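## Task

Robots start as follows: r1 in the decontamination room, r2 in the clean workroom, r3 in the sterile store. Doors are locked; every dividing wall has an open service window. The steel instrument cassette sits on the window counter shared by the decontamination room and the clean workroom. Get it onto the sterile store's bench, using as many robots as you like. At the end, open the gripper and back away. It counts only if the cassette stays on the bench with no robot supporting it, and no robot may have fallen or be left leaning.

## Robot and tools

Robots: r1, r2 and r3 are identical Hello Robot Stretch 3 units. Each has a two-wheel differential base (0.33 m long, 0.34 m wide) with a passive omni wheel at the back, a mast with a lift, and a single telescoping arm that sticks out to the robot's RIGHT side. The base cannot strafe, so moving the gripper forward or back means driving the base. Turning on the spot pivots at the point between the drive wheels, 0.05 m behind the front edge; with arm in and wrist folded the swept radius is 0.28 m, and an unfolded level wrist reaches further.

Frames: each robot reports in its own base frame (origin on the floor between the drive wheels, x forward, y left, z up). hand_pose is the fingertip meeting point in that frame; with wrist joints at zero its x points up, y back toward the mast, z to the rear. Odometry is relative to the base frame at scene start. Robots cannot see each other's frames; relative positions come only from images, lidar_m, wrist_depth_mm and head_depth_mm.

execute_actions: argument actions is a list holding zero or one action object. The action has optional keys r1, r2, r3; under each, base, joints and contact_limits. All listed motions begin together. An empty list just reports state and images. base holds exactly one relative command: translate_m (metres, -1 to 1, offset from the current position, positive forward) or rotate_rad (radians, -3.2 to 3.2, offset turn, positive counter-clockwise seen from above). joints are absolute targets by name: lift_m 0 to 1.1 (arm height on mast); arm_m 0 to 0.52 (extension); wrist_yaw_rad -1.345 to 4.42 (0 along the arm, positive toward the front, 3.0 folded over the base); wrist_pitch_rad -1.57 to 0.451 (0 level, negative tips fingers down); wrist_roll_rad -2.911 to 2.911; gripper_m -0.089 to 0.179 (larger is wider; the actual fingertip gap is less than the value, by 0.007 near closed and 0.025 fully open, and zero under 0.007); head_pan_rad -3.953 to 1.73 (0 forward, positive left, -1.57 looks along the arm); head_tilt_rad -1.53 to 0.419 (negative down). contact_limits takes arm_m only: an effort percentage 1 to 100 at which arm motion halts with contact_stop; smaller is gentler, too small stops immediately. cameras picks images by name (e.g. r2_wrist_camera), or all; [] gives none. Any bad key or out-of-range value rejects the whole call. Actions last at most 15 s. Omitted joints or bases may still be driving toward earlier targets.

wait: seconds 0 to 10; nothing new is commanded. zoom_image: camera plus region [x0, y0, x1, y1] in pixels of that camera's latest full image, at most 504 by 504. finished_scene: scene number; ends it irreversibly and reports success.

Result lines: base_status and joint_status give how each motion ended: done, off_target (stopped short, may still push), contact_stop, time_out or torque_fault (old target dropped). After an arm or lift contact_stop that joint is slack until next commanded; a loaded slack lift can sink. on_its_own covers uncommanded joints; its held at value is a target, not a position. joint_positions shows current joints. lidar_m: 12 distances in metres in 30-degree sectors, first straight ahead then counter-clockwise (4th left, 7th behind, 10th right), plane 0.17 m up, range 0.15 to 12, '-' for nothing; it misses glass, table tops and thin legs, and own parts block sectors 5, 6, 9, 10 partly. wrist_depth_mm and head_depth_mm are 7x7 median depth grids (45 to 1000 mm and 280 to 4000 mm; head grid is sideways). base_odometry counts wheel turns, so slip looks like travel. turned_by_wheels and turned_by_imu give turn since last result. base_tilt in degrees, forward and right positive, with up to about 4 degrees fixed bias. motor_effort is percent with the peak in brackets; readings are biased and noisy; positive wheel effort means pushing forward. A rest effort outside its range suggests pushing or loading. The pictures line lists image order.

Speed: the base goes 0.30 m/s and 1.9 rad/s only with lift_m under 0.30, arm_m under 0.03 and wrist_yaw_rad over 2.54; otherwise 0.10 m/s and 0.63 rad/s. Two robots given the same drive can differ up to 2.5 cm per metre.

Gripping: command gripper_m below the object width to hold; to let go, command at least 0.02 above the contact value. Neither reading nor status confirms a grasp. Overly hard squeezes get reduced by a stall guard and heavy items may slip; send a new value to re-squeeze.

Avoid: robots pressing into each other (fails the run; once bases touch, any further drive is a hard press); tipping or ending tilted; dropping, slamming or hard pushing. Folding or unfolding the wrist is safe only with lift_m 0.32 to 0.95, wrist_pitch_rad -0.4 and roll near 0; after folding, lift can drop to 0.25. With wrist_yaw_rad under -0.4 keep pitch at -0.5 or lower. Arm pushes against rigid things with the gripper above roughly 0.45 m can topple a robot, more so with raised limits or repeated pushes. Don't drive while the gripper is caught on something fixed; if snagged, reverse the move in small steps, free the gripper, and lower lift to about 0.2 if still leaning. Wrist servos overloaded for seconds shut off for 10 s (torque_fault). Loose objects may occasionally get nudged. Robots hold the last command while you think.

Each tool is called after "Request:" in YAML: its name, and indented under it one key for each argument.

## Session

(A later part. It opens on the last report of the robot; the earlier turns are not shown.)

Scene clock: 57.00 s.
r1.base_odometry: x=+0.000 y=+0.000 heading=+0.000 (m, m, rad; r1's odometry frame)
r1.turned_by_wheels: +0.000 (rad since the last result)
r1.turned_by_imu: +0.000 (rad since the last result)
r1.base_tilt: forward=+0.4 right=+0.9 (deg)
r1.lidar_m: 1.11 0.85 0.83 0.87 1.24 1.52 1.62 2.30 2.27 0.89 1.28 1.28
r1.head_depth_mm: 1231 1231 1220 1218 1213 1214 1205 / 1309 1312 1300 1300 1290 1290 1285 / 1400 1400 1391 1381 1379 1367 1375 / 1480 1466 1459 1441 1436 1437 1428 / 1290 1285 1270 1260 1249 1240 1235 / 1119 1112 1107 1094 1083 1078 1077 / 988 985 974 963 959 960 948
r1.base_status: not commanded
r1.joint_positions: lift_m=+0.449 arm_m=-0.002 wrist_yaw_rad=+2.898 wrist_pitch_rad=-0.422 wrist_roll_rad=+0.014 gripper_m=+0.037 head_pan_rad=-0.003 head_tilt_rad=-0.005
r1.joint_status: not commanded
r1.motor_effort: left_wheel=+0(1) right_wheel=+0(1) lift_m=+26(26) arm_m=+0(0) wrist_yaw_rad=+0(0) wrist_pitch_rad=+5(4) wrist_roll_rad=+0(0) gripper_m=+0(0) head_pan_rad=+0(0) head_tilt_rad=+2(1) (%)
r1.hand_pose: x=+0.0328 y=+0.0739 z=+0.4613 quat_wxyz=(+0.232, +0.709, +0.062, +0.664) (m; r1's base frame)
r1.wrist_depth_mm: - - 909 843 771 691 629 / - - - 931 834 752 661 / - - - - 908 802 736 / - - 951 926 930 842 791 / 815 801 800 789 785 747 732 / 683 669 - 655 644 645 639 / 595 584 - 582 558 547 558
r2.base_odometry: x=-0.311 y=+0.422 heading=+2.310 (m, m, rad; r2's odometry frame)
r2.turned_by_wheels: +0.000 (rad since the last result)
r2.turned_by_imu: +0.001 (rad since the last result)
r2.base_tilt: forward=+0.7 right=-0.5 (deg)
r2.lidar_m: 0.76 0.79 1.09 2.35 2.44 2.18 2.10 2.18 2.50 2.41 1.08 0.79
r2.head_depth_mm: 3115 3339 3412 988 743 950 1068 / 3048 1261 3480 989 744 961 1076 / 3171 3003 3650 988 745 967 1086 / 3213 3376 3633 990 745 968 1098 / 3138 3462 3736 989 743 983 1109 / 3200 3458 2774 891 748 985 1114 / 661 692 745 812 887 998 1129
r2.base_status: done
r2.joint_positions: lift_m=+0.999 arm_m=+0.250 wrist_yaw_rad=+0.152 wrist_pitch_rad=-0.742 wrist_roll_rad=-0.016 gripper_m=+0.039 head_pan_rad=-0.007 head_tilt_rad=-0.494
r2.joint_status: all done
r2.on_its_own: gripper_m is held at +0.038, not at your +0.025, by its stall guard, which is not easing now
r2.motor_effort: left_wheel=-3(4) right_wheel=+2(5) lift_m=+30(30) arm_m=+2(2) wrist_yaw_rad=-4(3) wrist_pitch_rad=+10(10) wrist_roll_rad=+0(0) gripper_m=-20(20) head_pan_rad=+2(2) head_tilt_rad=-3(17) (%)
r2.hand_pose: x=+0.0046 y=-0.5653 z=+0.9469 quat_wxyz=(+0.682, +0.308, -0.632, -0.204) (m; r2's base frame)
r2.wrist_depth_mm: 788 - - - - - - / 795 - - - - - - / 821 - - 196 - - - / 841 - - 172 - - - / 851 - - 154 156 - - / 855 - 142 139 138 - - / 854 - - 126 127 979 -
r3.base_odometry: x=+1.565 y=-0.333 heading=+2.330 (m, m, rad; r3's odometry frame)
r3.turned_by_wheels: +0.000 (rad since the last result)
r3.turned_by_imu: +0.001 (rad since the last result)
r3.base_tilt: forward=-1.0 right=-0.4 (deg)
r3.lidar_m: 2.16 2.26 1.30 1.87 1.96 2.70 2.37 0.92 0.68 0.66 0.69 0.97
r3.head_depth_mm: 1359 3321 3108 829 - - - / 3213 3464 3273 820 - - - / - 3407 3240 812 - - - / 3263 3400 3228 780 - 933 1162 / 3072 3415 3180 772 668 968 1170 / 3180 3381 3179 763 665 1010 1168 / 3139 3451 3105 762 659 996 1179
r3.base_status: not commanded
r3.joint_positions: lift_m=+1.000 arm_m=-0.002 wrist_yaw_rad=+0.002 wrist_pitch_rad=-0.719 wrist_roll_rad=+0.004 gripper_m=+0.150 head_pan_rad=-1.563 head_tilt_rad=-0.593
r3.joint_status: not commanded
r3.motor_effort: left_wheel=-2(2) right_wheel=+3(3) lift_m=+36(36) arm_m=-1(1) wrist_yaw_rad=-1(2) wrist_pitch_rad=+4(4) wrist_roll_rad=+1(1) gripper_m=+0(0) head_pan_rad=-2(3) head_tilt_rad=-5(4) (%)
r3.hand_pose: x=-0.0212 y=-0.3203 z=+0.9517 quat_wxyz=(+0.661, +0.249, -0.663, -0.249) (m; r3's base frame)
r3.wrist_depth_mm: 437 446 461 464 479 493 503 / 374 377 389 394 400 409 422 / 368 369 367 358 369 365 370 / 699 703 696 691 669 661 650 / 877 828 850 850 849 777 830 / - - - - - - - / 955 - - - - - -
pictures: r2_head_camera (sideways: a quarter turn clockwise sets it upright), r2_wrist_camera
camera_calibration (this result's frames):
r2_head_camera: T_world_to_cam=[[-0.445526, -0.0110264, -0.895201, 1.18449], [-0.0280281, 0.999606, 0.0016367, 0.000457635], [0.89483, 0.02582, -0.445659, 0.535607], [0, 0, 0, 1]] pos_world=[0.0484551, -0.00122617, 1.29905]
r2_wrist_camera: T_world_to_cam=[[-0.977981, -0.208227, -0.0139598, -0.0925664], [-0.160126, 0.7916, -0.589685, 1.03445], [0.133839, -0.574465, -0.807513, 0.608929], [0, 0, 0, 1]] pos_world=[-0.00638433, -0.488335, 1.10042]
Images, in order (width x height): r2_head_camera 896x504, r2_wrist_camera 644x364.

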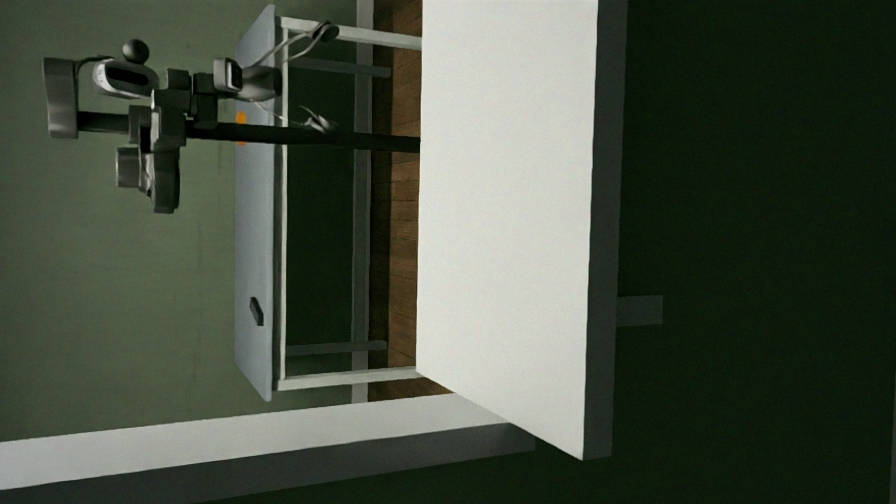

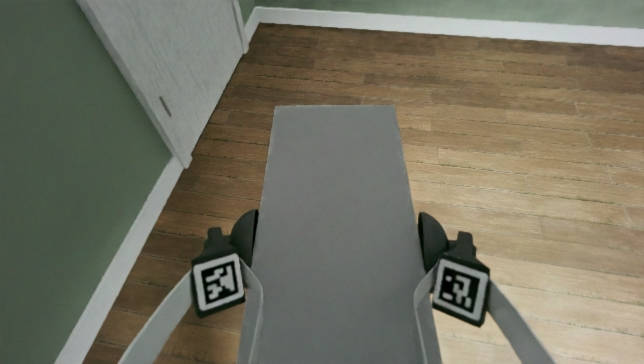

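Request:
execute_actions:
  actions:
    - {"r2":{"base":{"rotate_rad":1.37},"joints":{"arm_m":0.50,"wrist_yaw_rad":0.2,"head_pan_rad":-1.57,"head_tilt_rad":-0.55}},"r3":{"base":{"translate_m":-0.11},"joints":{"wrist_yaw_rad":1.2}}}
  cameras: ["r2_head_camera","r2_wrist_camera","r3_head_camera"]

Scene clock: 60.73 s.
r1.base_odometry: x=+0.000 y=+0.000 heading=+0.000 (m, m, rad; r1's odometry frame)
r1.turned_by_wheels: +0.000 (rad since the last result)
r1.turned_by_imu: +0.000 (rad since the last result)
r1.base_tilt: forward=+0.4 right=+0.9 (deg)
r1.lidar_m: 1.11 0.85 0.83 0.87 1.24 1.52 1.62 2.31 2.28 0.89 1.28 1.28
r1.head_depth_mm: 1230 1225 1226 1219 1213 1215 1208 / 1304 1301 1306 1293 1289 1283 1275 / 1397 1400 1406 1385 1386 1365 1362 / 1480 1467 1449 1447 1439 1439 1428 / 1299 1289 1280 1265 1255 1242 1228 / 1118 1115 1103 1093 1086 1076 1064 / 993 982 975 969 961 956 950
r1.base_status: not commanded
r1.joint_positions: lift_m=+0.449 arm_m=-0.002 wrist_yaw_rad=+2.898 wrist_pitch_rad=-0.422 wrist_roll_rad=+0.014 gripper_m=+0.037 head_pan_rad=-0.003 head_tilt_rad=-0.005
r1.joint_status: not commanded
r1.motor_effort: left_wheel=+0(0) right_wheel=+0(1) lift_m=+26(26) arm_m=+0(0) wrist_yaw_rad=+0(0) wrist_pitch_rad=+4(4) wrist_roll_rad=+0(0) gripper_m=+0(0) head_pan_rad=+0(0) head_tilt_rad=+2(1) (%)
r1.hand_pose: x=+0.0328 y=+0.0739 z=+0.4613 quat_wxyz=(+0.232, +0.709, +0.062, +0.664) (m; r1's base frame)
r1.wrist_depth_mm: - - 933 842 759 679 630 / - - - 879 797 736 672 / - - - - 909 776 723 / - - 948 929 919 860 768 / 834 797 813 781 785 751 717 / 683 668 - 657 629 642 629 / 585 598 - 579 565 549 549
r2.base_odometry: x=-0.311 y=+0.422 heading=-2.603 (m, m, rad; r2's odometry frame)
r2.turned_by_wheels: +1.370 (rad since the last result)
r2.turned_by_imu: +1.371 (rad since the last result)
r2.base_tilt: forward=+0.6 right=-0.5 (deg)
r2.lidar_m: 1.73 2.36 2.35 2.10 2.11 2.51 2.40 1.38 0.86 0.76 0.77 0.92
r2.head_depth_mm: 3284 3551 3486 884 970 1105 1249 / 3255 3525 3708 891 959 1083 1242 / 3242 3413 - 818 937 1056 1222 / 3194 2709 3655 835 927 1043 1196 / 1396 2557 3514 891 745 1022 1165 / 3168 2886 3575 895 748 1006 1140 / 3101 3183 3577 895 751 985 1120
r2.base_status: done
r2.joint_positions: lift_m=+0.999 arm_m=+0.500 wrist_yaw_rad=+0.199 wrist_pitch_rad=-0.742 wrist_roll_rad=-0.016 gripper_m=+0.039 head_pan_rad=-1.563 head_tilt_rad=-0.544
r2.joint_status: all done
r2.on_its_own: gripper_m is held at +0.038, not at your +0.025, by its stall guard, which is not easing now
r2.motor_effort: left_wheel=-2(8) right_wheel=+2(6) lift_m=+30(30) arm_m=+2(4) wrist_yaw_rad=+1(3) wrist_pitch_rad=+10(10) wrist_roll_rad=+0(0) gripper_m=-20(20) head_pan_rad=-2(28) head_tilt_rad=-3(10) (%)
r2.hand_pose: x=+0.0125 y=-0.8138 z=+0.9469 quat_wxyz=(+0.686, +0.322, -0.624, -0.188) (m; r2's base frame)
r2.wrist_depth_mm: - - - - - - - / 379 373 365 359 358 351 350 / 330 323 322 197 307 307 309 / 291 289 285 173 267 277 275 / 259 260 256 154 156 248 246 / 237 236 142 138 138 230 225 / 217 215 208 127 127 208 207
r3.base_odometry: x=+1.641 y=-0.413 heading=+2.330 (m, m, rad; r3's odometry frame)
r3.turned_by_wheels: +0.000 (rad since the last result)
r3.turned_by_imu: +0.000 (rad since the last result)
r3.base_tilt: forward=-1.0 right=-0.4 (deg)
r3.lidar_m: 2.27 2.37 1.35 1.87 1.96 2.58 2.37 0.91 0.68 0.66 0.69 0.96
r3.head_depth_mm: 3128 3451 3278 827 - - - / 3176 3408 3325 821 - - - / 1390 3303 2991 798 - - - / 846 806 839 733 670 952 - / 3121 3473 3120 775 663 958 - / 3189 3491 3182 763 651 - - / 3194 3503 3076 760 639 - -
r3.base_status: done
r3.joint_positions: lift_m=+1.000 arm_m=-0.002 wrist_yaw_rad=+1.198 wrist_pitch_rad=-0.719 wrist_roll_rad=+0.004 gripper_m=+0.150 head_pan_rad=-1.563 head_tilt_rad=-0.593
r3.joint_status: all done
r3.motor_effort: left_wheel=-2(6) right_wheel=+3(3) lift_m=+36(35) arm_m=-1(1) wrist_yaw_rad=+2(0) wrist_pitch_rad=+4(4) wrist_roll_rad=+1(1) gripper_m=+0(0) head_pan_rad=-2(2) head_tilt_rad=-4(5) (%)
r3.hand_pose: x=+0.1433 y=-0.2079 z=+0.9516 quat_wxyz=(+0.686, +0.579, -0.407, +0.166) (m; r3's base frame)
r3.wrist_depth_mm: - - - - 764 490 490 / - - - - 816 421 413 / - - - - 871 579 356 / - - - - - 642 329 / - - - - - 614 498 / - - - - - - 503 / - - - - - 773 505
pictures: r2_head_camera (sideways: a quarter turn clockwise sets it upright), r2_wrist_camera, r3_head_camera (sideways: a quarter turn clockwise sets it upright)
camera_calibration (this result's frames):
r2_head_camera: T_world_to_cam=[[-0.0178659, 0.489303, -0.871931, 1.15153], [0.999091, 0.0424964, 0.00337632, -0.00807245], [0.0387059, -0.871078, -0.489618, 0.598028], [0, 0, 0, 1]] pos_world=[0.00549096, -0.0421732, 1.29688]
r2_wrist_camera: T_world_to_cam=[[-0.967182, -0.253701, -0.0139595, -0.173711], [-0.196962, 0.783318, -0.589592, 1.22612], [0.160515, -0.567493, -0.807581, 0.47045], [0, 0, 0, 1]] pos_world=[-0.0020242, -0.737537, 1.10041]
r3_head_camera: T_world_to_cam=[[-0.0421827, 0.546336, -0.836503, 1.10728], [0.998951, 0.00813534, -0.0450611, 0.0578076], [-0.0178133, -0.837527, -0.546106, 0.669147], [0, 0, 0, 1]] pos_world=[0.000880728, -0.0449887, 1.29427]
Images, in order (width x height): r2_head_camera 896x504, r2_wrist_camera 644x364, r3_head_camera 896x504.

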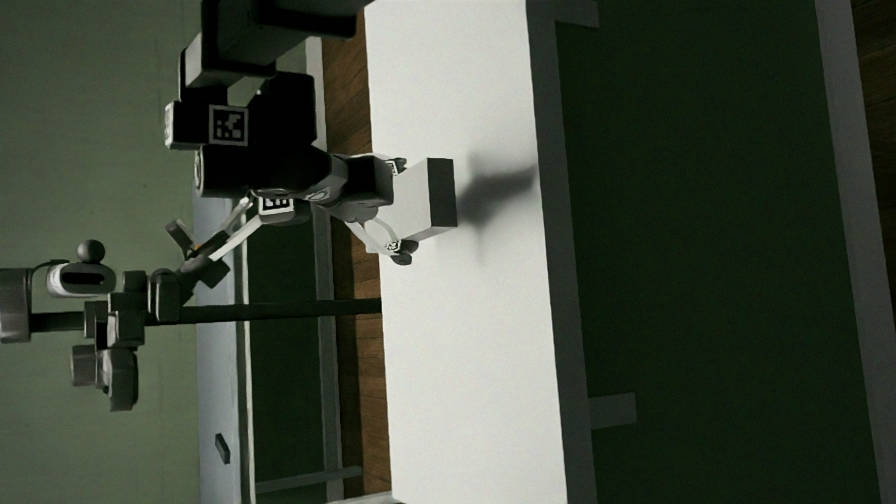

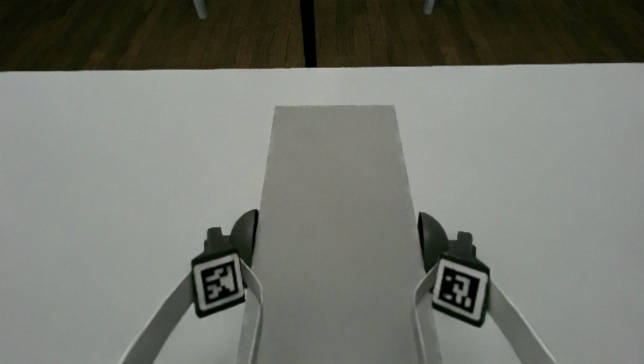

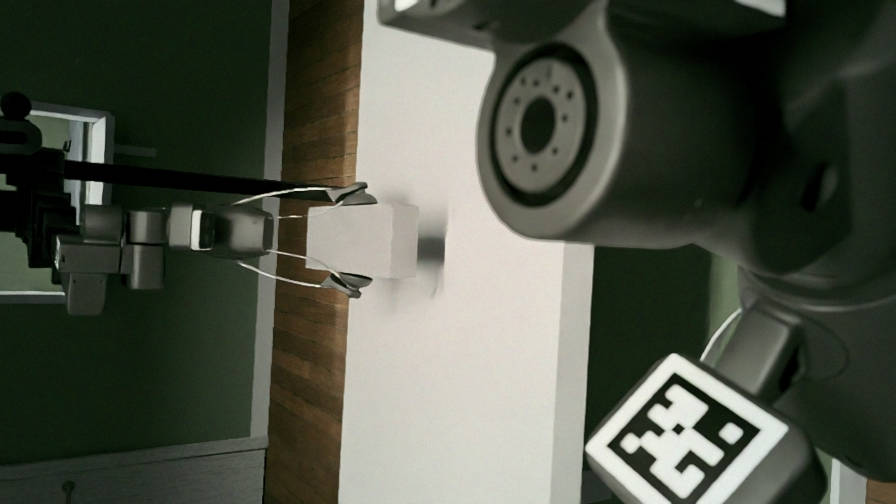

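Request:
execute_actions:
  actions:
    - {"r2":{"joints":{"lift_m":0.941,"arm_m":0.515}},"r3":{"joints":{"wrist_yaw_rad":0,"arm_m":0.08}}}
  cameras: ["r2_head_camera","r3_wrist_camera"]

Scene clock: 62.73 s.
r1.base_odometry: x=+0.000 y=+0.000 heading=+0.000 (m, m, rad; r1's odometry frame)
r1.turned_by_wheels: +0.000 (rad since the last result)
r1.turned_by_imu: +0.000 (rad since the last result)
r1.base_tilt: forward=+0.4 right=+0.9 (deg)
r1.lidar_m: 1.12 0.85 0.83 0.87 1.25 1.52 1.62 2.31 2.27 0.89 1.29 1.28
r1.head_depth_mm: 1235 1222 1224 1221 1212 1214 1200 / 1312 1311 1298 1295 1294 1287 1278 / 1405 1402 1396 1388 1381 1375 1379 / 1478 1473 1467 1450 1442 1433 1435 / 1289 1280 1276 1256 1244 1242 1227 / 1117 1112 1106 1093 1083 1080 1071 / 989 981 976 973 964 957 947
r1.base_status: not commanded
r1.joint_positions: lift_m=+0.449 arm_m=-0.002 wrist_yaw_rad=+2.898 wrist_pitch_rad=-0.422 wrist_roll_rad=+0.014 gripper_m=+0.037 head_pan_rad=-0.003 head_tilt_rad=-0.005
r1.joint_status: not commanded
r1.motor_effort: left_wheel=+0(0) right_wheel=+0(0) lift_m=+26(26) arm_m=-1(0) wrist_yaw_rad=+0(0) wrist_pitch_rad=+4(4) wrist_roll_rad=+0(0) gripper_m=+0(0) head_pan_rad=+0(0) head_tilt_rad=+1(0) (%)
r1.hand_pose: x=+0.0328 y=+0.0739 z=+0.4613 quat_wxyz=(+0.232, +0.709, +0.062, +0.664) (m; r1's base frame)
r1.wrist_depth_mm: - - 916 813 736 686 631 / - - - 912 824 751 663 / - - - - 877 804 736 / - - 966 937 897 864 794 / 802 823 810 770 797 770 731 / 688 677 - 652 626 643 635 / 597 592 - 587 567 562 557
r2.base_odometry: x=-0.311 y=+0.422 heading=-2.603 (m, m, rad; r2's odometry frame)
r2.turned_by_wheels: +0.000 (rad since the last result)
r2.turned_by_imu: +0.000 (rad since the last result)
r2.base_tilt: forward=+0.6 right=-0.4 (deg)
r2.lidar_m: 1.73 2.36 2.35 2.10 2.11 2.51 2.40 1.39 0.86 0.77 0.77 0.92
r2.head_depth_mm: 3327 3624 3785 844 969 1101 1241 / 3266 3502 1103 887 956 1092 1235 / 3275 3468 - 786 941 1061 1217 / 3163 2912 3601 851 924 1052 1195 / 1388 2619 3500 893 747 1016 1165 / 3096 2943 3652 892 753 1008 1143 / 3082 3251 3538 896 750 988 1122
r2.base_status: not commanded
r2.joint_positions: lift_m=+0.942 arm_m=+0.515 wrist_yaw_rad=+0.199 wrist_pitch_rad=-0.743 wrist_roll_rad=-0.016 gripper_m=+0.039 head_pan_rad=-1.563 head_tilt_rad=-0.544
r2.joint_status: all done
r2.on_its_own: gripper_m is held at +0.038, not at your +0.025, by its stall guard, which is not easing now
r2.motor_effort: left_wheel=-2(2) right_wheel=+1(2) lift_m=+8(26) arm_m=+2(3) wrist_yaw_rad=+1(0) wrist_pitch_rad=+10(10) wrist_roll_rad=+0(0) gripper_m=-20(20) head_pan_rad=-3(2) head_tilt_rad=-3(3) (%)
r2.hand_pose: x=+0.0125 y=-0.8287 z=+0.8893 quat_wxyz=(+0.686, +0.322, -0.624, -0.188) (m; r2's base frame)
r2.wrist_depth_mm: - - - 319 313 309 306 / 285 280 276 272 268 265 263 / 246 243 242 193 230 234 230 / 218 218 212 172 201 208 206 / 196 196 193 154 156 188 186 / 177 177 143 138 139 172 169 / 163 162 158 127 127 157 156
r3.base_odometry: x=+1.641 y=-0.413 heading=+2.330 (m, m, rad; r3's odometry frame)
r3.turned_by_wheels: +0.000 (rad since the last result)
r3.turned_by_imu: +0.000 (rad since the last result)
r3.base_tilt: forward=-1.2 right=-0.6 (deg)
r3.lidar_m: 2.27 2.37 1.35 1.87 1.96 2.58 2.36 0.91 0.68 0.66 0.69 0.96
r3.head_depth_mm: 3135 3397 - - - 988 1126 / 3190 3479 3523 - - 977 1129 / 1411 3380 3412 - - 1009 1136 / 3102 820 886 743 669 998 1154 / 3148 3493 3139 769 859 971 1160 / 3163 3498 3145 770 665 985 1170 / 3189 3492 3122 761 661 990 1181
r3.base_status: not commanded
r3.joint_positions: lift_m=+1.000 arm_m=+0.080 wrist_yaw_rad=+0.002 wrist_pitch_rad=-0.719 wrist_roll_rad=+0.004 gripper_m=+0.150 head_pan_rad=-1.563 head_tilt_rad=-0.593
r3.joint_status: all done
r3.motor_effort: left_wheel=-3(2) right_wheel=+3(3) lift_m=+36(36) arm_m=+3(4) wrist_yaw_rad=-2(2) wrist_pitch_rad=+4(4) wrist_roll_rad=+1(1) gripper_m=+0(0) head_pan_rad=-2(2) head_tilt_rad=-4(5) (%)
r3.hand_pose: x=-0.0212 y=-0.4015 z=+0.9516 quat_wxyz=(+0.661, +0.249, -0.663, -0.249) (m; r3's base frame)
r3.wrist_depth_mm: 435 449 453 413 477 495 458 / 374 378 384 378 405 403 415 / 323 328 333 343 343 350 358 / 304 305 308 309 309 316 311 / 723 667 682 681 672 630 656 / 878 952 934 912 898 - 887 / 952 - - - - - -
pictures: r2_head_camera (sideways: a quarter turn clockwise sets it upright), r3_wrist_camera
camera_calibration (this result's frames):
r2_head_camera: T_world_to_cam=[[-0.0178661, 0.489304, -0.871931, 1.15153], [0.999091, 0.0424966, 0.00337633, -0.00807245], [0.0387062, -0.871078, -0.489618, 0.598028], [0, 0, 0, 1]] pos_world=[0.00549097, -0.0421732, 1.29688]
r3_wrist_camera: T_world_to_cam=[[-0.999521, 0.0133256, 0.0279157, -0.0501441], [-0.0071006, 0.779517, -0.62634, 0.93794], [-0.0301072, -0.626239, -0.77905, 0.653173], [0, 0, 0, 1]] pos_world=[-0.023795, -0.32143, 1.09772]
Images, in order (width x height): r2_head_camera 896x504, r3_wrist_camera 644x364.

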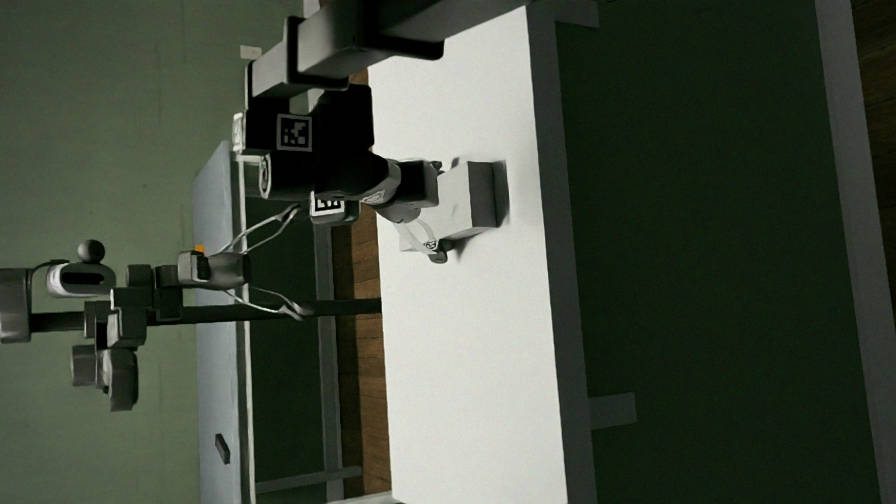

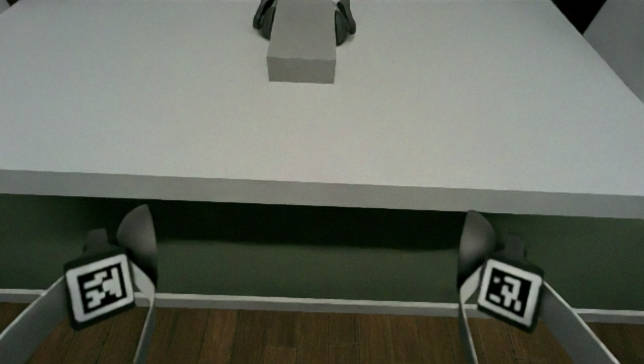

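Request:
execute_actions:
  actions:
    - {"r2":{"joints":{"lift_m":0.938,"gripper_m":0.15}},"r3":{"base":{"translate_m":0.01},"joints":{"arm_m":0.14}}}
  cameras: []

Request:
execute_actions:
  actions:
    - {"r2":{"joints":{"lift_m":1.05,"arm_m":0.15}},"r3":{"joints":{"arm_m":0.433,"lift_m":0.985}}}
  cameras: ["r2_head_camera","r3_wrist_camera","r3_head_camera"]

Scene clock: 65.37 s.
r1.base_odometry: x=+0.000 y=+0.000 heading=+0.000 (m, m, rad; r1's odometry frame)
r1.turned_by_wheels: +0.000 (rad since the last result)
r1.turned_by_imu: +0.000 (rad since the last result)
r1.base_tilt: forward=+0.5 right=+0.9 (deg)
r1.lidar_m: 1.11 0.85 0.83 0.87 1.24 1.52 1.63 2.31 2.27 0.89 1.28 1.28
r1.head_depth_mm: 1233 1228 1224 1218 1218 1208 1201 / 1304 1300 1294 1296 1297 1295 1280 / 1403 1403 1398 1394 1376 1378 1364 / 1483 1470 1440 1442 1443 1432 1431 / 1303 1282 1272 1259 1252 1238 1221 / 1125 1111 1106 1094 1085 1074 1070 / 987 982 974 967 965 957 944
r1.base_status: not commanded
r1.joint_positions: lift_m=+0.449 arm_m=-0.002 wrist_yaw_rad=+2.898 wrist_pitch_rad=-0.422 wrist_roll_rad=+0.014 gripper_m=+0.037 head_pan_rad=-0.003 head_tilt_rad=-0.005
r1.joint_status: not commanded
r1.motor_effort: left_wheel=+0(1) right_wheel=+0(1) lift_m=+26(26) arm_m=+0(0) wrist_yaw_rad=+0(0) wrist_pitch_rad=+4(5) wrist_roll_rad=+0(0) gripper_m=+0(0) head_pan_rad=+0(1) head_tilt_rad=+1(1) (%)
r1.hand_pose: x=+0.0328 y=+0.0739 z=+0.4613 quat_wxyz=(+0.232, +0.709, +0.062, +0.664) (m; r1's base frame)
r1.wrist_depth_mm: - - 914 828 752 687 632 / - - - 885 815 736 676 / - - - - 891 806 736 / - - 959 969 934 841 799 / 819 802 816 783 789 745 734 / 689 678 - 643 625 642 630 / 601 593 - 585 562 556 555
r2.base_odometry: x=-0.311 y=+0.422 heading=-2.603 (m, m, rad; r2's odometry frame)
r2.turned_by_wheels: +0.000 (rad since the last result)
r2.turned_by_imu: +0.001 (rad since the last result)
r2.base_tilt: forward=+0.7 right=-0.5 (deg)
r2.lidar_m: 1.73 2.36 2.35 2.10 2.11 2.51 2.40 1.39 0.86 0.76 0.77 0.93
r2.head_depth_mm: 3267 3562 3835 828 970 1103 1250 / 3294 3544 - 888 959 1087 1233 / 3254 3462 - 795 940 1065 1212 / 3137 2674 3693 855 923 1041 1191 / 1408 2637 3465 887 749 1023 1174 / 3100 2923 3616 896 749 1008 1147 / 3090 3168 3549 893 750 992 1121
r2.base_status: not commanded
r2.joint_positions: lift_m=+0.939 arm_m=+0.515 wrist_yaw_rad=+0.199 wrist_pitch_rad=-0.726 wrist_roll_rad=-0.016 gripper_m=+0.150 head_pan_rad=-1.563 head_tilt_rad=-0.544
r2.joint_status: all done
r2.motor_effort: left_wheel=-2(2) right_wheel=+2(2) lift_m=+7(6) arm_m=+2(3) wrist_yaw_rad=+2(1) wrist_pitch_rad=+5(10) wrist_roll_rad=+0(0) gripper_m=+1(84) head_pan_rad=-1(2) head_tilt_rad=-3(2) (%)
r2.hand_pose: x=+0.0131 y=-0.8319 z=+0.8893 quat_wxyz=(+0.688, +0.317, -0.627, -0.182) (m; r2's base frame)
r2.wrist_depth_mm: - - - - - - - / 291 285 281 277 274 270 266 / 251 246 243 198 232 235 232 / 220 219 216 175 202 210 207 / 197 199 192 156 161 191 186 / 178 - 173 142 144 170 169 / 166 161 156 129 131 156 155
r3.base_odometry: x=+1.634 y=-0.406 heading=+2.330 (m, m, rad; r3's odometry frame)
r3.turned_by_wheels: +0.000 (rad since the last result)
r3.turned_by_imu: +0.001 (rad since the last result)
r3.base_tilt: forward=-0.9 right=-0.5 (deg)
r3.lidar_m: 2.26 2.36 1.35 1.87 1.95 2.59 2.37 0.91 0.68 0.66 0.69 0.96
r3.head_depth_mm: 3154 3405 - - 641 950 1127 / 3199 3389 - - 637 960 1129 / 1404 3291 - - 867 965 1148 / 3101 820 3084 743 870 976 1157 / 3179 3421 3210 786 860 981 1159 / 3165 3531 3198 765 663 988 1168 / 3190 3482 3088 761 659 991 1177
r3.base_status: done
r3.joint_positions: lift_m=+1.000 arm_m=+0.140 wrist_yaw_rad=+0.001 wrist_pitch_rad=-0.720 wrist_roll_rad=+0.004 gripper_m=+0.150 head_pan_rad=-1.563 head_tilt_rad=-0.593
r3.joint_status: all done
r3.motor_effort: left_wheel=-2(4) right_wheel=+2(7) lift_m=+36(36) arm_m=+3(4) wrist_yaw_rad=-1(2) wrist_pitch_rad=+4(4) wrist_roll_rad=+1(1) gripper_m=+0(0) head_pan_rad=-2(2) head_tilt_rad=-6(5) (%)
r3.hand_pose: x=-0.0214 y=-0.4615 z=+0.9516 quat_wxyz=(+0.661, +0.249, -0.663, -0.250) (m; r3's base frame)
r3.wrist_depth_mm: 443 452 446 423 473 489 - / 377 381 386 350 400 405 416 / 323 329 328 335 343 352 356 / 284 289 292 301 301 306 306 / 267 267 268 268 272 277 273 / 752 797 785 729 754 - 708 / 975 - 948 - 977 - -
pictures: none
No camera images: the call's "cameras" was empty. Leave "cameras" out to get every camera's image.

Scene clock: 69.27 s.
r1.base_odometry: x=+0.000 y=+0.000 heading=+0.000 (m, m, rad; r1's odometry frame)
r1.turned_by_wheels: +0.000 (rad since the last result)
r1.turned_by_imu: +0.000 (rad since the last result)
r1.base_tilt: forward=+0.4 right=+0.9 (deg)
r1.lidar_m: 1.11 0.85 0.83 0.87 1.24 1.52 1.62 2.30 2.28 0.89 1.28 1.28
r1.head_depth_mm: 1229 1232 1216 1216 1212 1210 1201 / 1317 1303 1303 1300 1287 1284 1282 / 1402 1395 1382 1388 1379 1369 1370 / 1474 1465 1460 1451 1437 1434 1426 / 1305 1287 1269 1260 1242 1240 1227 / 1123 1116 1105 1091 1089 1074 1067 / 990 981 973 971 961 955 950
r1.base_status: not commanded
r1.joint_positions: lift_m=+0.449 arm_m=-0.002 wrist_yaw_rad=+2.898 wrist_pitch_rad=-0.422 wrist_roll_rad=+0.014 gripper_m=+0.037 head_pan_rad=-0.003 head_tilt_rad=-0.005
r1.joint_status: not commanded
r1.motor_effort: left_wheel=+1(1) right_wheel=+0(1) lift_m=+26(26) arm_m=+0(1) wrist_yaw_rad=+0(0) wrist_pitch_rad=+5(5) wrist_roll_rad=+0(0) gripper_m=+1(0) head_pan_rad=+0(0) head_tilt_rad=+1(1) (%)
r1.hand_pose: x=+0.0328 y=+0.0739 z=+0.4613 quat_wxyz=(+0.232, +0.709, +0.062, +0.664) (m; r1's base frame)
r1.wrist_depth_mm: - - 904 846 740 677 622 / - - - 915 813 746 674 / - - - - 877 788 722 / - - 947 949 916 858 800 / 809 795 805 786 801 742 733 / 687 690 - 646 620 638 640 / 592 592 - 596 565 560 544
r2.base_odometry: x=-0.311 y=+0.422 heading=-2.603 (m, m, rad; r2's odometry frame)
r2.turned_by_wheels: +0.000 (rad since the last result)
r2.turned_by_imu: +0.001 (rad since the last result)
r2.base_tilt: forward=+0.6 right=-0.4 (deg)
r2.lidar_m: 1.73 2.36 2.34 2.10 2.11 2.51 2.40 1.39 0.86 0.76 0.77 0.92
r2.head_depth_mm: 3306 - - - 976 1105 1249 / 3283 3438 - - 975 1088 1234 / 3233 3417 - - 976 1066 1215 / 3151 880 3487 853 934 1043 1197 / 1427 2584 3505 895 927 1023 1172 / 3059 2937 3653 893 750 1009 1145 / 3130 3218 3491 896 750 991 1120
r2.base_status: not commanded
r2.joint_positions: lift_m=+1.049 arm_m=+0.150 wrist_yaw_rad=+0.199 wrist_pitch_rad=-0.725 wrist_roll_rad=-0.016 gripper_m=+0.150 head_pan_rad=-1.563 head_tilt_rad=-0.544
r2.joint_status: all done
r2.motor_effort: left_wheel=-2(2) right_wheel=+2(2) lift_m=+29(29) arm_m=-2(3) wrist_yaw_rad=+1(1) wrist_pitch_rad=+5(5) wrist_roll_rad=+0(0) gripper_m=+0(1) head_pan_rad=-3(2) head_tilt_rad=-3(3) (%)
r2.hand_pose: x=+0.0132 y=-0.4676 z=+1.0000 quat_wxyz=(+0.688, +0.317, -0.627, -0.182) (m; r2's base frame)
r2.wrist_depth_mm: 414 529 551 522 511 527 508 / 467 471 465 443 433 450 446 / 533 404 402 395 393 387 385 / 676 399 388 394 384 386 379 / 876 818 847 824 792 762 799 / - - - - - - - / - - - - - - -
r3.base_odometry: x=+1.634 y=-0.406 heading=+2.330 (m, m, rad; r3's odometry frame)
r3.turned_by_wheels: +0.000 (rad since the last result)
r3.turned_by_imu: +0.001 (rad since the last result)
r3.base_tilt: forward=-1.1 right=-0.4 (deg)
r3.lidar_m: 2.26 2.36 1.35 1.87 1.96 2.59 2.37 0.91 0.68 0.66 0.69 0.96
r3.head_depth_mm: 3104 3352 - 792 660 951 1121 / 3163 - 3175 784 656 958 1136 / 1048 - 3058 752 652 960 1144 / - 3436 3011 748 669 966 1155 / 3127 3523 3288 771 664 981 1161 / 3155 3517 3126 763 662 984 1171 / 3142 3500 3118 761 658 985 1175
r3.base_status: not commanded
r3.joint_positions: lift_m=+0.985 arm_m=+0.433 wrist_yaw_rad=+0.000 wrist_pitch_rad=-0.720 wrist_roll_rad=+0.004 gripper_m=+0.150 head_pan_rad=-1.563 head_tilt_rad=-0.593
r3.joint_status: all done
r3.motor_effort: left_wheel=-2(2) right_wheel=+2(2) lift_m=+28(25) arm_m=+3(4) wrist_yaw_rad=+0(2) wrist_pitch_rad=+4(4) wrist_roll_rad=+1(1) gripper_m=+0(0) head_pan_rad=-3(2) head_tilt_rad=-5(6) (%)
r3.hand_pose: x=-0.0215 y=-0.7544 z=+0.9367 quat_wxyz=(+0.661, +0.249, -0.663, -0.250) (m; r3's base frame)
r3.wrist_depth_mm: - - - - - - - / - - - - - - - / 300 304 314 313 319 324 333 / 268 267 274 236 276 283 286 / 238 244 244 211 245 256 254 / 218 215 218 190 218 - 230 / 192 200 198 173 197 205 210
pictures: r2_head_camera (sideways: a quarter turn clockwise sets it upright), r3_head_camera (sideways: a quarter turn clockwise sets it upright), r3_wrist_camera
camera_calibration (this result's frames):
r2_head_camera: T_world_to_cam=[[-0.0178661, 0.489303, -0.871931, 1.15153], [0.999091, 0.0424966, 0.00337632, -0.00807244], [0.0387062, -0.871078, -0.489618, 0.598028], [0, 0, 0, 1]] pos_world=[0.00549097, -0.0421732, 1.29688]
r3_head_camera: T_world_to_cam=[[-0.0421666, 0.546337, -0.836503, 1.10728], [0.998951, 0.00810592, -0.0450611, 0.0578076], [-0.0178379, -0.837526, -0.546106, 0.669147], [0, 0, 0, 1]] pos_world=[0.000879404, -0.0449885, 1.29427]
r3_wrist_camera: T_world_to_cam=[[-0.9995, 0.0148049, 0.0279292, -0.0441885], [-0.0059277, 0.780084, -0.625647, 1.20344], [-0.0310498, -0.625499, -0.779607, 0.421649], [0, 0, 0, 1]] pos_world=[-0.0239406, -0.674391, 1.08288]
Images, in order (width x height): r2_head_camera 896x504, r3_head_camera 896x504, r3_wrist_camera 644x364.

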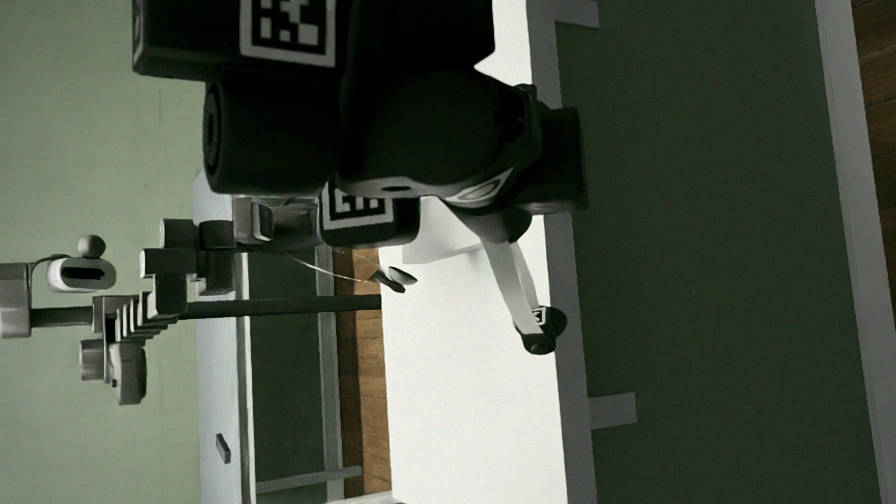

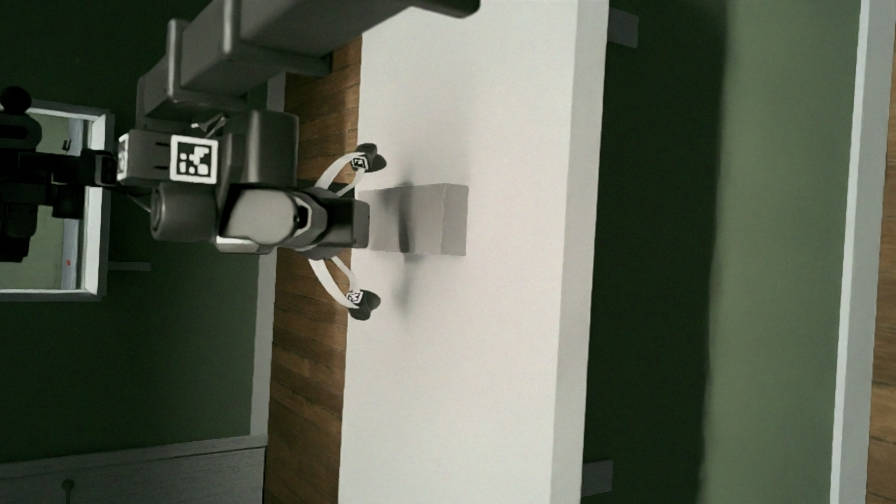

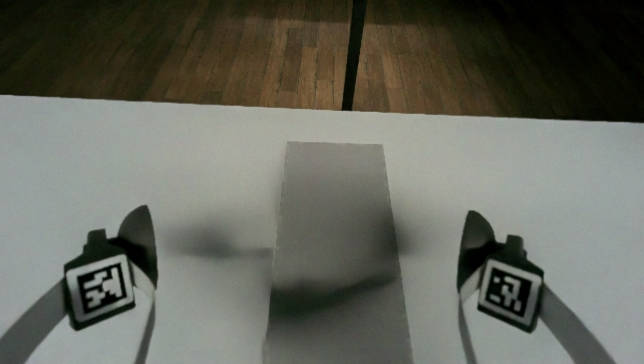

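Request:
execute_actions:
  actions:
    - {"r3":{"base":{"translate_m":-0.015},"joints":{"arm_m":0.442,"lift_m":0.935,"gripper_m":0.125}}}
  cameras: ["r3_wrist_camera","r3_head_camera"]

Scene clock: 70.80 s.
r1.base_odometry: x=+0.000 y=+0.000 heading=+0.000 (m, m, rad; r1's odometry frame)
r1.turned_by_wheels: +0.000 (rad since the last result)
r1.turned_by_imu: +0.000 (rad since the last result)
r1.base_tilt: forward=+0.5 right=+0.9 (deg)
r1.lidar_m: 1.12 0.85 0.83 0.87 1.24 1.52 1.62 2.31 2.28 0.89 1.28 1.28
r1.head_depth_mm: 1225 1224 1220 1217 1217 1215 1204 / 1316 1306 1298 1297 1292 1279 1282 / 1394 1402 1391 1389 1381 1386 1380 / 1474 1458 1454 1459 1434 1437 1427 / 1301 1285 1268 1253 1250 1240 1223 / 1115 1111 1097 1101 1083 1076 1072 / 985 983 975 968 963 955 951
r1.base_status: not commanded
r1.joint_positions: lift_m=+0.449 arm_m=-0.002 wrist_yaw_rad=+2.898 wrist_pitch_rad=-0.422 wrist_roll_rad=+0.014 gripper_m=+0.037 head_pan_rad=-0.003 head_tilt_rad=-0.005
r1.joint_status: not commanded
r1.motor_effort: left_wheel=+0(1) right_wheel=+0(0) lift_m=+26(26) arm_m=+0(0) wrist_yaw_rad=+0(0) wrist_pitch_rad=+5(4) wrist_roll_rad=+0(0) gripper_m=+0(0) head_pan_rad=+0(0) head_tilt_rad=+2(0) (%)
r1.hand_pose: x=+0.0328 y=+0.0739 z=+0.4613 quat_wxyz=(+0.232, +0.709, +0.062, +0.664) (m; r1's base frame)
r1.wrist_depth_mm: - - 944 829 753 688 621 / - - - 912 819 727 679 / - - - - 882 830 735 / - - 954 939 913 864 767 / 816 825 824 772 778 732 719 / 692 695 - 666 633 645 624 / 593 591 - 582 560 562 553
r2.base_odometry: x=-0.311 y=+0.422 heading=-2.603 (m, m, rad; r2's odometry frame)
r2.turned_by_wheels: +0.000 (rad since the last result)
r2.turned_by_imu: +0.000 (rad since the last result)
r2.base_tilt: forward=+0.6 right=-0.6 (deg)
r2.lidar_m: 1.73 2.36 2.35 2.10 2.11 2.51 2.41 1.39 0.86 0.76 0.77 0.92
r2.head_depth_mm: 3327 - - - 974 1103 1244 / 3247 3513 - - 980 1085 1244 / 3213 3442 - - 976 1062 1219 / 3161 3350 2096 857 932 1041 1203 / 1482 1438 3549 897 924 1024 1169 / 3095 2940 3625 895 751 1003 1152 / 3107 3226 3551 897 753 986 1123
r2.base_status: not commanded
r2.joint_positions: lift_m=+1.049 arm_m=+0.150 wrist_yaw_rad=+0.199 wrist_pitch_rad=-0.725 wrist_roll_rad=-0.016 gripper_m=+0.150 head_pan_rad=-1.563 head_tilt_rad=-0.544
r2.joint_status: not commanded
r2.motor_effort: left_wheel=-2(2) right_wheel=+1(2) lift_m=+29(28) arm_m=-2(3) wrist_yaw_rad=+1(1) wrist_pitch_rad=+5(5) wrist_roll_rad=+0(0) gripper_m=+1(1) head_pan_rad=-2(2) head_tilt_rad=-3(3) (%)
r2.hand_pose: x=+0.0132 y=-0.4676 z=+1.0000 quat_wxyz=(+0.688, +0.317, -0.627, -0.182) (m; r2's base frame)
r2.wrist_depth_mm: 412 516 553 521 503 516 519 / 459 473 469 449 428 440 442 / 525 413 406 399 395 388 383 / 666 394 391 389 387 385 385 / 856 795 823 831 829 760 787 / - - - - - - - / - - - - - - -
r3.base_odometry: x=+1.644 y=-0.416 heading=+2.330 (m, m, rad; r3's odometry frame)
r3.turned_by_wheels: +0.000 (rad since the last result)
r3.turned_by_imu: +0.000 (rad since the last result)
r3.base_tilt: forward=-1.1 right=-0.6 (deg)
r3.lidar_m: 2.27 2.37 1.35 1.88 1.96 2.58 2.37 0.91 0.68 0.66 0.69 0.96
r3.head_depth_mm: 3129 3420 3622 - 681 948 1127 / 3190 3302 2952 785 654 955 1130 / 1062 3350 - 749 651 966 1144 / 3255 3420 3210 746 670 977 1154 / 3157 3480 3132 767 666 977 1163 / 3235 3481 3170 766 662 976 1175 / 3253 3547 3126 760 656 989 1172
r3.base_status: done
r3.joint_positions: lift_m=+0.935 arm_m=+0.442 wrist_yaw_rad=+0.000 wrist_pitch_rad=-0.720 wrist_roll_rad=+0.004 gripper_m=+0.125 head_pan_rad=-1.563 head_tilt_rad=-0.593
r3.joint_status: all done
r3.motor_effort: left_wheel=-2(6) right_wheel=+3(4) lift_m=+29(28) arm_m=+3(2) wrist_yaw_rad=+0(0) wrist_pitch_rad=+4(4) wrist_roll_rad=+1(1) gripper_m=+0(82) head_pan_rad=-3(2) head_tilt_rad=-6(6) (%)
r3.hand_pose: x=-0.0215 y=-0.7633 z=+0.8867 quat_wxyz=(+0.661, +0.249, -0.663, -0.250) (m; r3's base frame)
r3.wrist_depth_mm: - - - - - - - / 269 272 276 283 287 - - / 230 233 232 195 244 250 255 / 206 206 204 172 215 219 222 / 183 189 178 154 187 195 198 / 169 - 143 139 167 179 178 / - 153 128 126 152 158 162
pictures: r3_head_camera (sideways: a quarter turn clockwise sets it upright), r3_wrist_camera
camera_calibration (this result's frames):
r3_head_camera: T_world_to_cam=[[-0.0421667, 0.546337, -0.836503, 1.10728], [0.998951, 0.00810616, -0.0450611, 0.0578076], [-0.0178377, -0.837526, -0.546106, 0.669147], [0, 0, 0, 1]] pos_world=[0.000879414, -0.0449885, 1.29427]
r3_wrist_camera: T_world_to_cam=[[-0.9995, 0.0148017, 0.0279312, -0.0426625], [-0.00592777, 0.780159, -0.625554, 1.17912], [-0.03105, -0.625407, -0.779681, 0.377165], [0, 0, 0, 1]] pos_world=[-0.0239407, -0.683386, 1.03286]
Images, in order (width x height): r3_head_camera 896x504, r3_wrist_camera 644x364.

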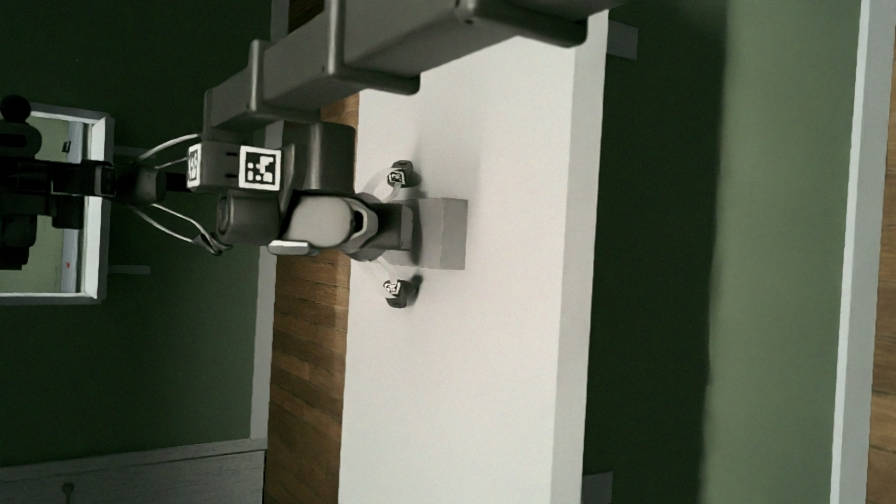

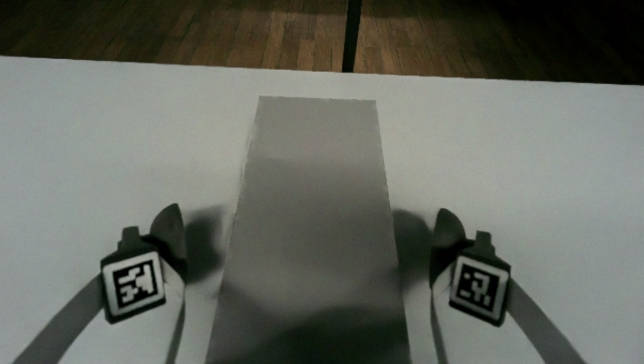

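Request:
execute_actions:
  actions:
    - {"r3":{"joints":{"gripper_m":0.03,"head_pan_rad":1.57,"head_tilt_rad":-0.5}}}
  cameras: []

Request:
execute_actions:
  actions:
    - {"r3":{"joints":{"lift_m":0.96}}}
  cameras: ["r3_wrist_camera","r3_head_camera","r3_nav_camera"]

Scene clock: 73.13 s.
r1.base_odometry: x=+0.000 y=+0.000 heading=+0.000 (m, m, rad; r1's odometry frame)
r1.turned_by_wheels: +0.000 (rad since the last result)
r1.turned_by_imu: +0.000 (rad since the last result)
r1.base_tilt: forward=+0.4 right=+0.8 (deg)
r1.lidar_m: 1.11 0.85 0.83 0.87 1.24 1.52 1.62 2.31 2.28 0.89 1.28 1.28
r1.head_depth_mm: 1228 1229 1222 1218 1214 1211 1208 / 1313 1308 1302 1302 1291 1284 1285 / 1403 1394 1394 1385 1377 1380 1361 / 1472 1459 1457 1447 1434 1434 1429 / 1300 1282 1271 1265 1250 1239 1223 / 1125 1111 1103 1092 1084 1081 1071 / 989 984 973 967 958 956 947
r1.base_status: not commanded
r1.joint_positions: lift_m=+0.449 arm_m=-0.002 wrist_yaw_rad=+2.898 wrist_pitch_rad=-0.422 wrist_roll_rad=+0.014 gripper_m=+0.037 head_pan_rad=-0.003 head_tilt_rad=-0.005
r1.joint_status: not commanded
r1.motor_effort: left_wheel=+0(0) right_wheel=+1(1) lift_m=+26(26) arm_m=+0(0) wrist_yaw_rad=+0(0) wrist_pitch_rad=+4(5) wrist_roll_rad=+0(0) gripper_m=+0(0) head_pan_rad=+0(0) head_tilt_rad=+1(1) (%)
r1.hand_pose: x=+0.0328 y=+0.0739 z=+0.4613 quat_wxyz=(+0.232, +0.709, +0.062, +0.664) (m; r1's base frame)
r1.wrist_depth_mm: - - 949 831 744 693 629 / - - - 925 824 736 683 / - - - - 887 798 733 / - - 968 940 911 868 785 / 814 818 830 760 774 746 746 / 693 691 - 657 631 647 634 / 587 583 - 598 565 546 562
r2.base_odometry: x=-0.311 y=+0.422 heading=-2.603 (m, m, rad; r2's odometry frame)
r2.turned_by_wheels: +0.000 (rad since the last result)
r2.turned_by_imu: +0.001 (rad since the last result)
r2.base_tilt: forward=+0.6 right=-0.6 (deg)
r2.lidar_m: 1.72 2.36 2.35 2.10 2.11 2.50 2.40 1.39 0.86 0.76 0.77 0.92
r2.head_depth_mm: 3291 - - - 973 1111 1251 / 3294 3507 - - 974 1085 1238 / 3256 3500 - - 973 1066 1214 / 3157 3331 2078 851 929 1040 1203 / 1429 1437 3469 892 922 1023 1169 / 3106 2923 3702 895 751 1007 1142 / 3033 3201 3541 898 748 982 1112
r2.base_status: not commanded
r2.joint_positions: lift_m=+1.049 arm_m=+0.150 wrist_yaw_rad=+0.199 wrist_pitch_rad=-0.725 wrist_roll_rad=-0.016 gripper_m=+0.150 head_pan_rad=-1.563 head_tilt_rad=-0.544
r2.joint_status: not commanded
r2.motor_effort: left_wheel=-2(2) right_wheel=+2(2) lift_m=+28(28) arm_m=-2(2) wrist_yaw_rad=+1(1) wrist_pitch_rad=+5(5) wrist_roll_rad=+0(0) gripper_m=+1(1) head_pan_rad=-2(3) head_tilt_rad=-2(3) (%)
r2.hand_pose: x=+0.0132 y=-0.4676 z=+1.0000 quat_wxyz=(+0.688, +0.317, -0.627, -0.182) (m; r2's base frame)
r2.wrist_depth_mm: 413 524 547 524 510 532 512 / 469 473 463 447 427 446 439 / 529 409 403 399 396 391 385 / 667 402 395 390 388 385 384 / 893 781 821 819 804 762 802 / - - - - - - - / - - - - - - -
r3.base_odometry: x=+1.644 y=-0.416 heading=+2.330 (m, m, rad; r3's odometry frame)
r3.turned_by_wheels: +0.000 (rad since the last result)
r3.turned_by_imu: +0.000 (rad since the last result)
r3.base_tilt: forward=-1.0 right=-0.4 (deg)
r3.lidar_m: 2.27 2.37 1.35 1.88 1.96 2.58 2.36 0.92 0.68 0.66 0.69 0.96
r3.head_depth_mm: 1837 1977 1733 2108 2052 1612 1365 / 1843 1990 1717 2129 2070 1627 1359 / 1848 2010 1671 2131 2027 1606 1356 / 1841 2002 1681 2140 1999 1622 1344 / 1879 2011 1648 2132 1991 1603 1333 / 1865 2000 1625 2319 1993 1611 1343 / 1865 2028 1607 2140 2126 - -
r3.base_status: not commanded
r3.joint_positions: lift_m=+0.935 arm_m=+0.442 wrist_yaw_rad=-0.001 wrist_pitch_rad=-0.730 wrist_roll_rad=+0.004 gripper_m=+0.031 head_pan_rad=+1.563 head_tilt_rad=-0.507
r3.joint_status: all done
r3.motor_effort: left_wheel=-3(3) right_wheel=+4(4) lift_m=+29(31) arm_m=+3(3) wrist_yaw_rad=+2(2) wrist_pitch_rad=+8(8) wrist_roll_rad=+1(1) gripper_m=-18(95) head_pan_rad=+3(35) head_tilt_rad=+4(20) (%)
r3.hand_pose: x=-0.0217 y=-0.7616 z=+0.8850 quat_wxyz=(+0.659, +0.252, -0.662, -0.254) (m; r3's base frame)
r3.wrist_depth_mm: - - - - - - - / 263 268 272 273 280 287 - / 228 231 228 194 242 244 251 / 202 205 197 170 212 218 219 / 181 184 150 152 173 191 194 / 164 169 136 137 138 174 175 / 151 150 126 125 152 158 159
pictures: none
No camera images: the call's "cameras" was empty. Leave "cameras" out to get every camera's image.

Scene clock: 74.13 s.
r1.base_odometry: x=+0.000 y=+0.000 heading=+0.000 (m, m, rad; r1's odometry frame)
r1.turned_by_wheels: +0.000 (rad since the last result)
r1.turned_by_imu: +0.000 (rad since the last result)
r1.base_tilt: forward=+0.4 right=+0.9 (deg)
r1.lidar_m: 1.12 0.85 0.83 0.88 1.24 1.52 1.63 2.31 2.28 0.89 1.28 1.28
r1.head_depth_mm: 1222 1227 1219 1213 1215 1211 1209 / 1316 1308 1294 1296 1298 1287 1277 / 1395 1395 1392 1381 1382 1374 1367 / 1476 1459 1445 1444 1441 1435 1429 / 1293 1286 1267 1267 1253 1234 1227 / 1120 1115 1106 1092 1087 1078 1074 / 993 980 973 966 961 953 952
r1.base_status: not commanded
r1.joint_positions: lift_m=+0.449 arm_m=-0.002 wrist_yaw_rad=+2.898 wrist_pitch_rad=-0.422 wrist_roll_rad=+0.014 gripper_m=+0.037 head_pan_rad=-0.003 head_tilt_rad=-0.005
r1.joint_status: not commanded
r1.motor_effort: left_wheel=+0(0) right_wheel=+0(1) lift_m=+26(26) arm_m=+0(0) wrist_yaw_rad=+0(0) wrist_pitch_rad=+5(4) wrist_roll_rad=+0(0) gripper_m=+0(0) head_pan_rad=+0(0) head_tilt_rad=+2(1) (%)
r1.hand_pose: x=+0.0328 y=+0.0739 z=+0.4613 quat_wxyz=(+0.232, +0.709, +0.062, +0.664) (m; r1's base frame)
r1.wrist_depth_mm: - - 920 817 742 684 616 / - - - 915 827 731 677 / - - - - 907 797 718 / - - 973 936 918 847 772 / 812 803 831 765 794 768 736 / 685 669 - 672 632 642 618 / 596 589 - 593 564 559 545
r2.base_odometry: x=-0.311 y=+0.422 heading=-2.603 (m, m, rad; r2's odometry frame)
r2.turned_by_wheels: +0.000 (rad since the last result)
r2.turned_by_imu: +0.000 (rad since the last result)
r2.base_tilt: forward=+0.7 right=-0.5 (deg)
r2.lidar_m: 1.73 2.36 2.36 2.10 2.11 2.52 2.40 1.39 0.86 0.76 0.77 0.92
r2.head_depth_mm: 3360 - - - 974 1108 1244 / 3247 3473 - - 984 1087 1240 / 3168 3363 - - 974 1065 1208 / 3172 890 3241 843 931 1041 1199 / 1419 1447 3460 896 930 1019 1171 / 3110 2887 3600 896 749 1006 1143 / 3131 3238 3523 896 752 981 1128
r2.base_status: not commanded
r2.joint_positions: lift_m=+1.049 arm_m=+0.150 wrist_yaw_rad=+0.199 wrist_pitch_rad=-0.725 wrist_roll_rad=-0.016 gripper_m=+0.150 head_pan_rad=-1.563 head_tilt_rad=-0.544
r2.joint_status: not commanded
r2.motor_effort: left_wheel=-2(3) right_wheel=+1(2) lift_m=+29(28) arm_m=-2(3) wrist_yaw_rad=+1(1) wrist_pitch_rad=+5(5) wrist_roll_rad=+0(0) gripper_m=+1(1) head_pan_rad=-2(2) head_tilt_rad=-3(3) (%)
r2.hand_pose: x=+0.0132 y=-0.4676 z=+1.0000 quat_wxyz=(+0.688, +0.317, -0.627, -0.182) (m; r2's base frame)
r2.wrist_depth_mm: 417 515 547 507 445 524 511 / 461 468 470 442 423 449 446 / 527 405 401 398 393 390 389 / 671 399 398 390 386 387 381 / 869 817 816 834 827 755 779 / - - - - - - - / - - - - - - -
r3.base_odometry: x=+1.644 y=-0.416 heading=+2.330 (m, m, rad; r3's odometry frame)
r3.turned_by_wheels: +0.000 (rad since the last result)
r3.turned_by_imu: +0.000 (rad since the last result)
r3.base_tilt: forward=-1.0 right=-0.5 (deg)
r3.lidar_m: 2.27 2.38 1.35 1.87 1.96 2.57 2.37 0.91 0.68 0.66 0.69 0.96
r3.head_depth_mm: 1831 2000 1747 2087 2041 1623 1375 / 1844 1998 1713 2139 2028 1642 1352 / 1841 1983 1665 2123 2036 1612 1352 / 1853 2007 1669 2133 2010 1617 1352 / 1844 1998 1664 2116 2007 1593 1338 / 1866 1988 1627 2324 1978 1601 1335 / 1863 2003 1605 2318 - - -
r3.base_status: not commanded
r3.joint_positions: lift_m=+0.960 arm_m=+0.442 wrist_yaw_rad=-0.001 wrist_pitch_rad=-0.739 wrist_roll_rad=+0.004 gripper_m=+0.031 head_pan_rad=+1.563 head_tilt_rad=-0.507
r3.joint_status: all done
r3.motor_effort: left_wheel=-3(3) right_wheel=+3(4) lift_m=+39(42) arm_m=+3(3) wrist_yaw_rad=+1(1) wrist_pitch_rad=+12(12) wrist_roll_rad=+0(1) gripper_m=-18(18) head_pan_rad=+3(3) head_tilt_rad=+5(5) (%)
r3.hand_pose: x=-0.0217 y=-0.7598 z=+0.9081 quat_wxyz=(+0.658, +0.255, -0.661, -0.257) (m; r3's base frame)
r3.wrist_depth_mm: - - - - - - - / 294 301 - - - - - / 257 260 263 221 272 280 281 / 228 231 226 183 242 242 250 / 204 208 154 154 215 220 221 / 187 192 135 135 136 198 200 / 171 172 120 119 172 181 182
pictures: r3_head_camera (sideways: a quarter turn clockwise sets it upright), r3_nav_camera (sideways: a quarter turn counterclockwise sets it upright), r3_wrist_camera
camera_calibration (this result's frames):
r3_head_camera: T_world_to_cam=[[0.0341996, -0.473415, -0.880176, 1.16377], [-0.998925, 0.0113825, -0.0449359, 0.0698366], [0.0312919, 0.880766, -0.472517, 0.573099], [0, 0, 0, 1]] pos_world=[0.0120279, 0.0453831, 1.29826]
r3_nav_camera: T_world_to_cam=[[0.0524692, 0.504627, 0.861742, -1.07503], [0.998533, -0.0380525, -0.0385149, 0.0928404], [0.0133557, 0.862499, -0.505883, 0.619425], [0, 0, 0, 1]] pos_world=[-0.0445712, 0.0117678, 1.24333]
r3_wrist_camera: T_world_to_cam=[[-0.999481, 0.0155227, 0.0282107, -0.0432345], [-0.00494269, 0.79178, -0.610787, 1.1852], [-0.0318177, -0.61061, -0.791292, 0.41779], [0, 0, 0, 1]] pos_world=[-0.0240608, -0.682642, 1.05572]
Images, in order (width x height): r3_head_camera 896x504, r3_nav_camera 672x504, r3_wrist_camera 644x364.

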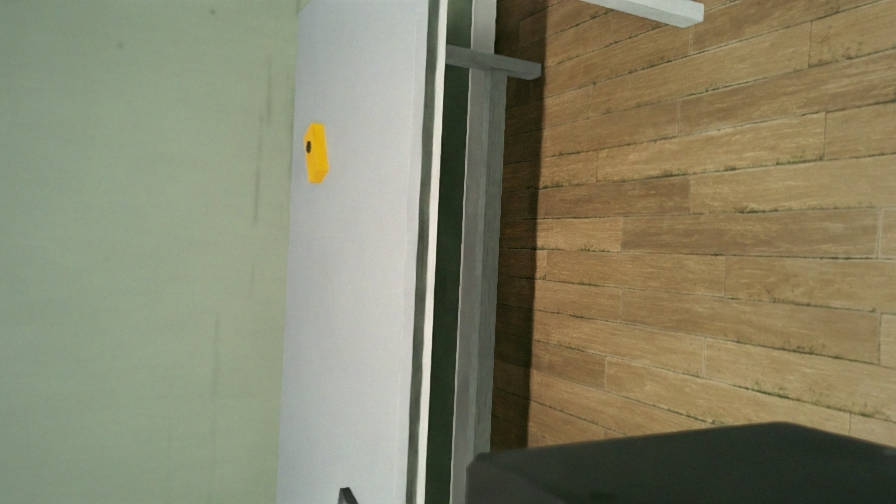

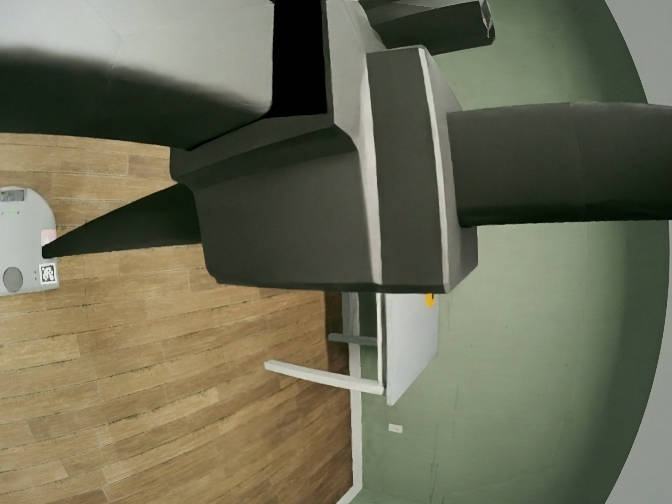

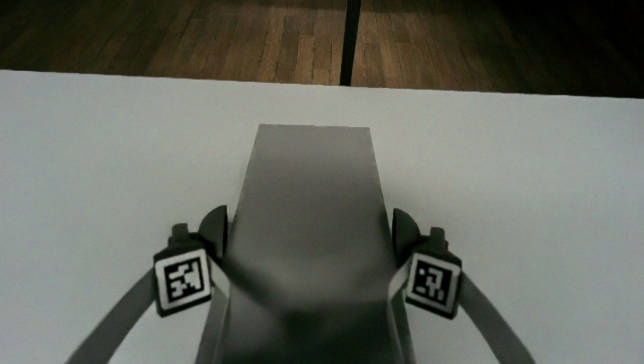

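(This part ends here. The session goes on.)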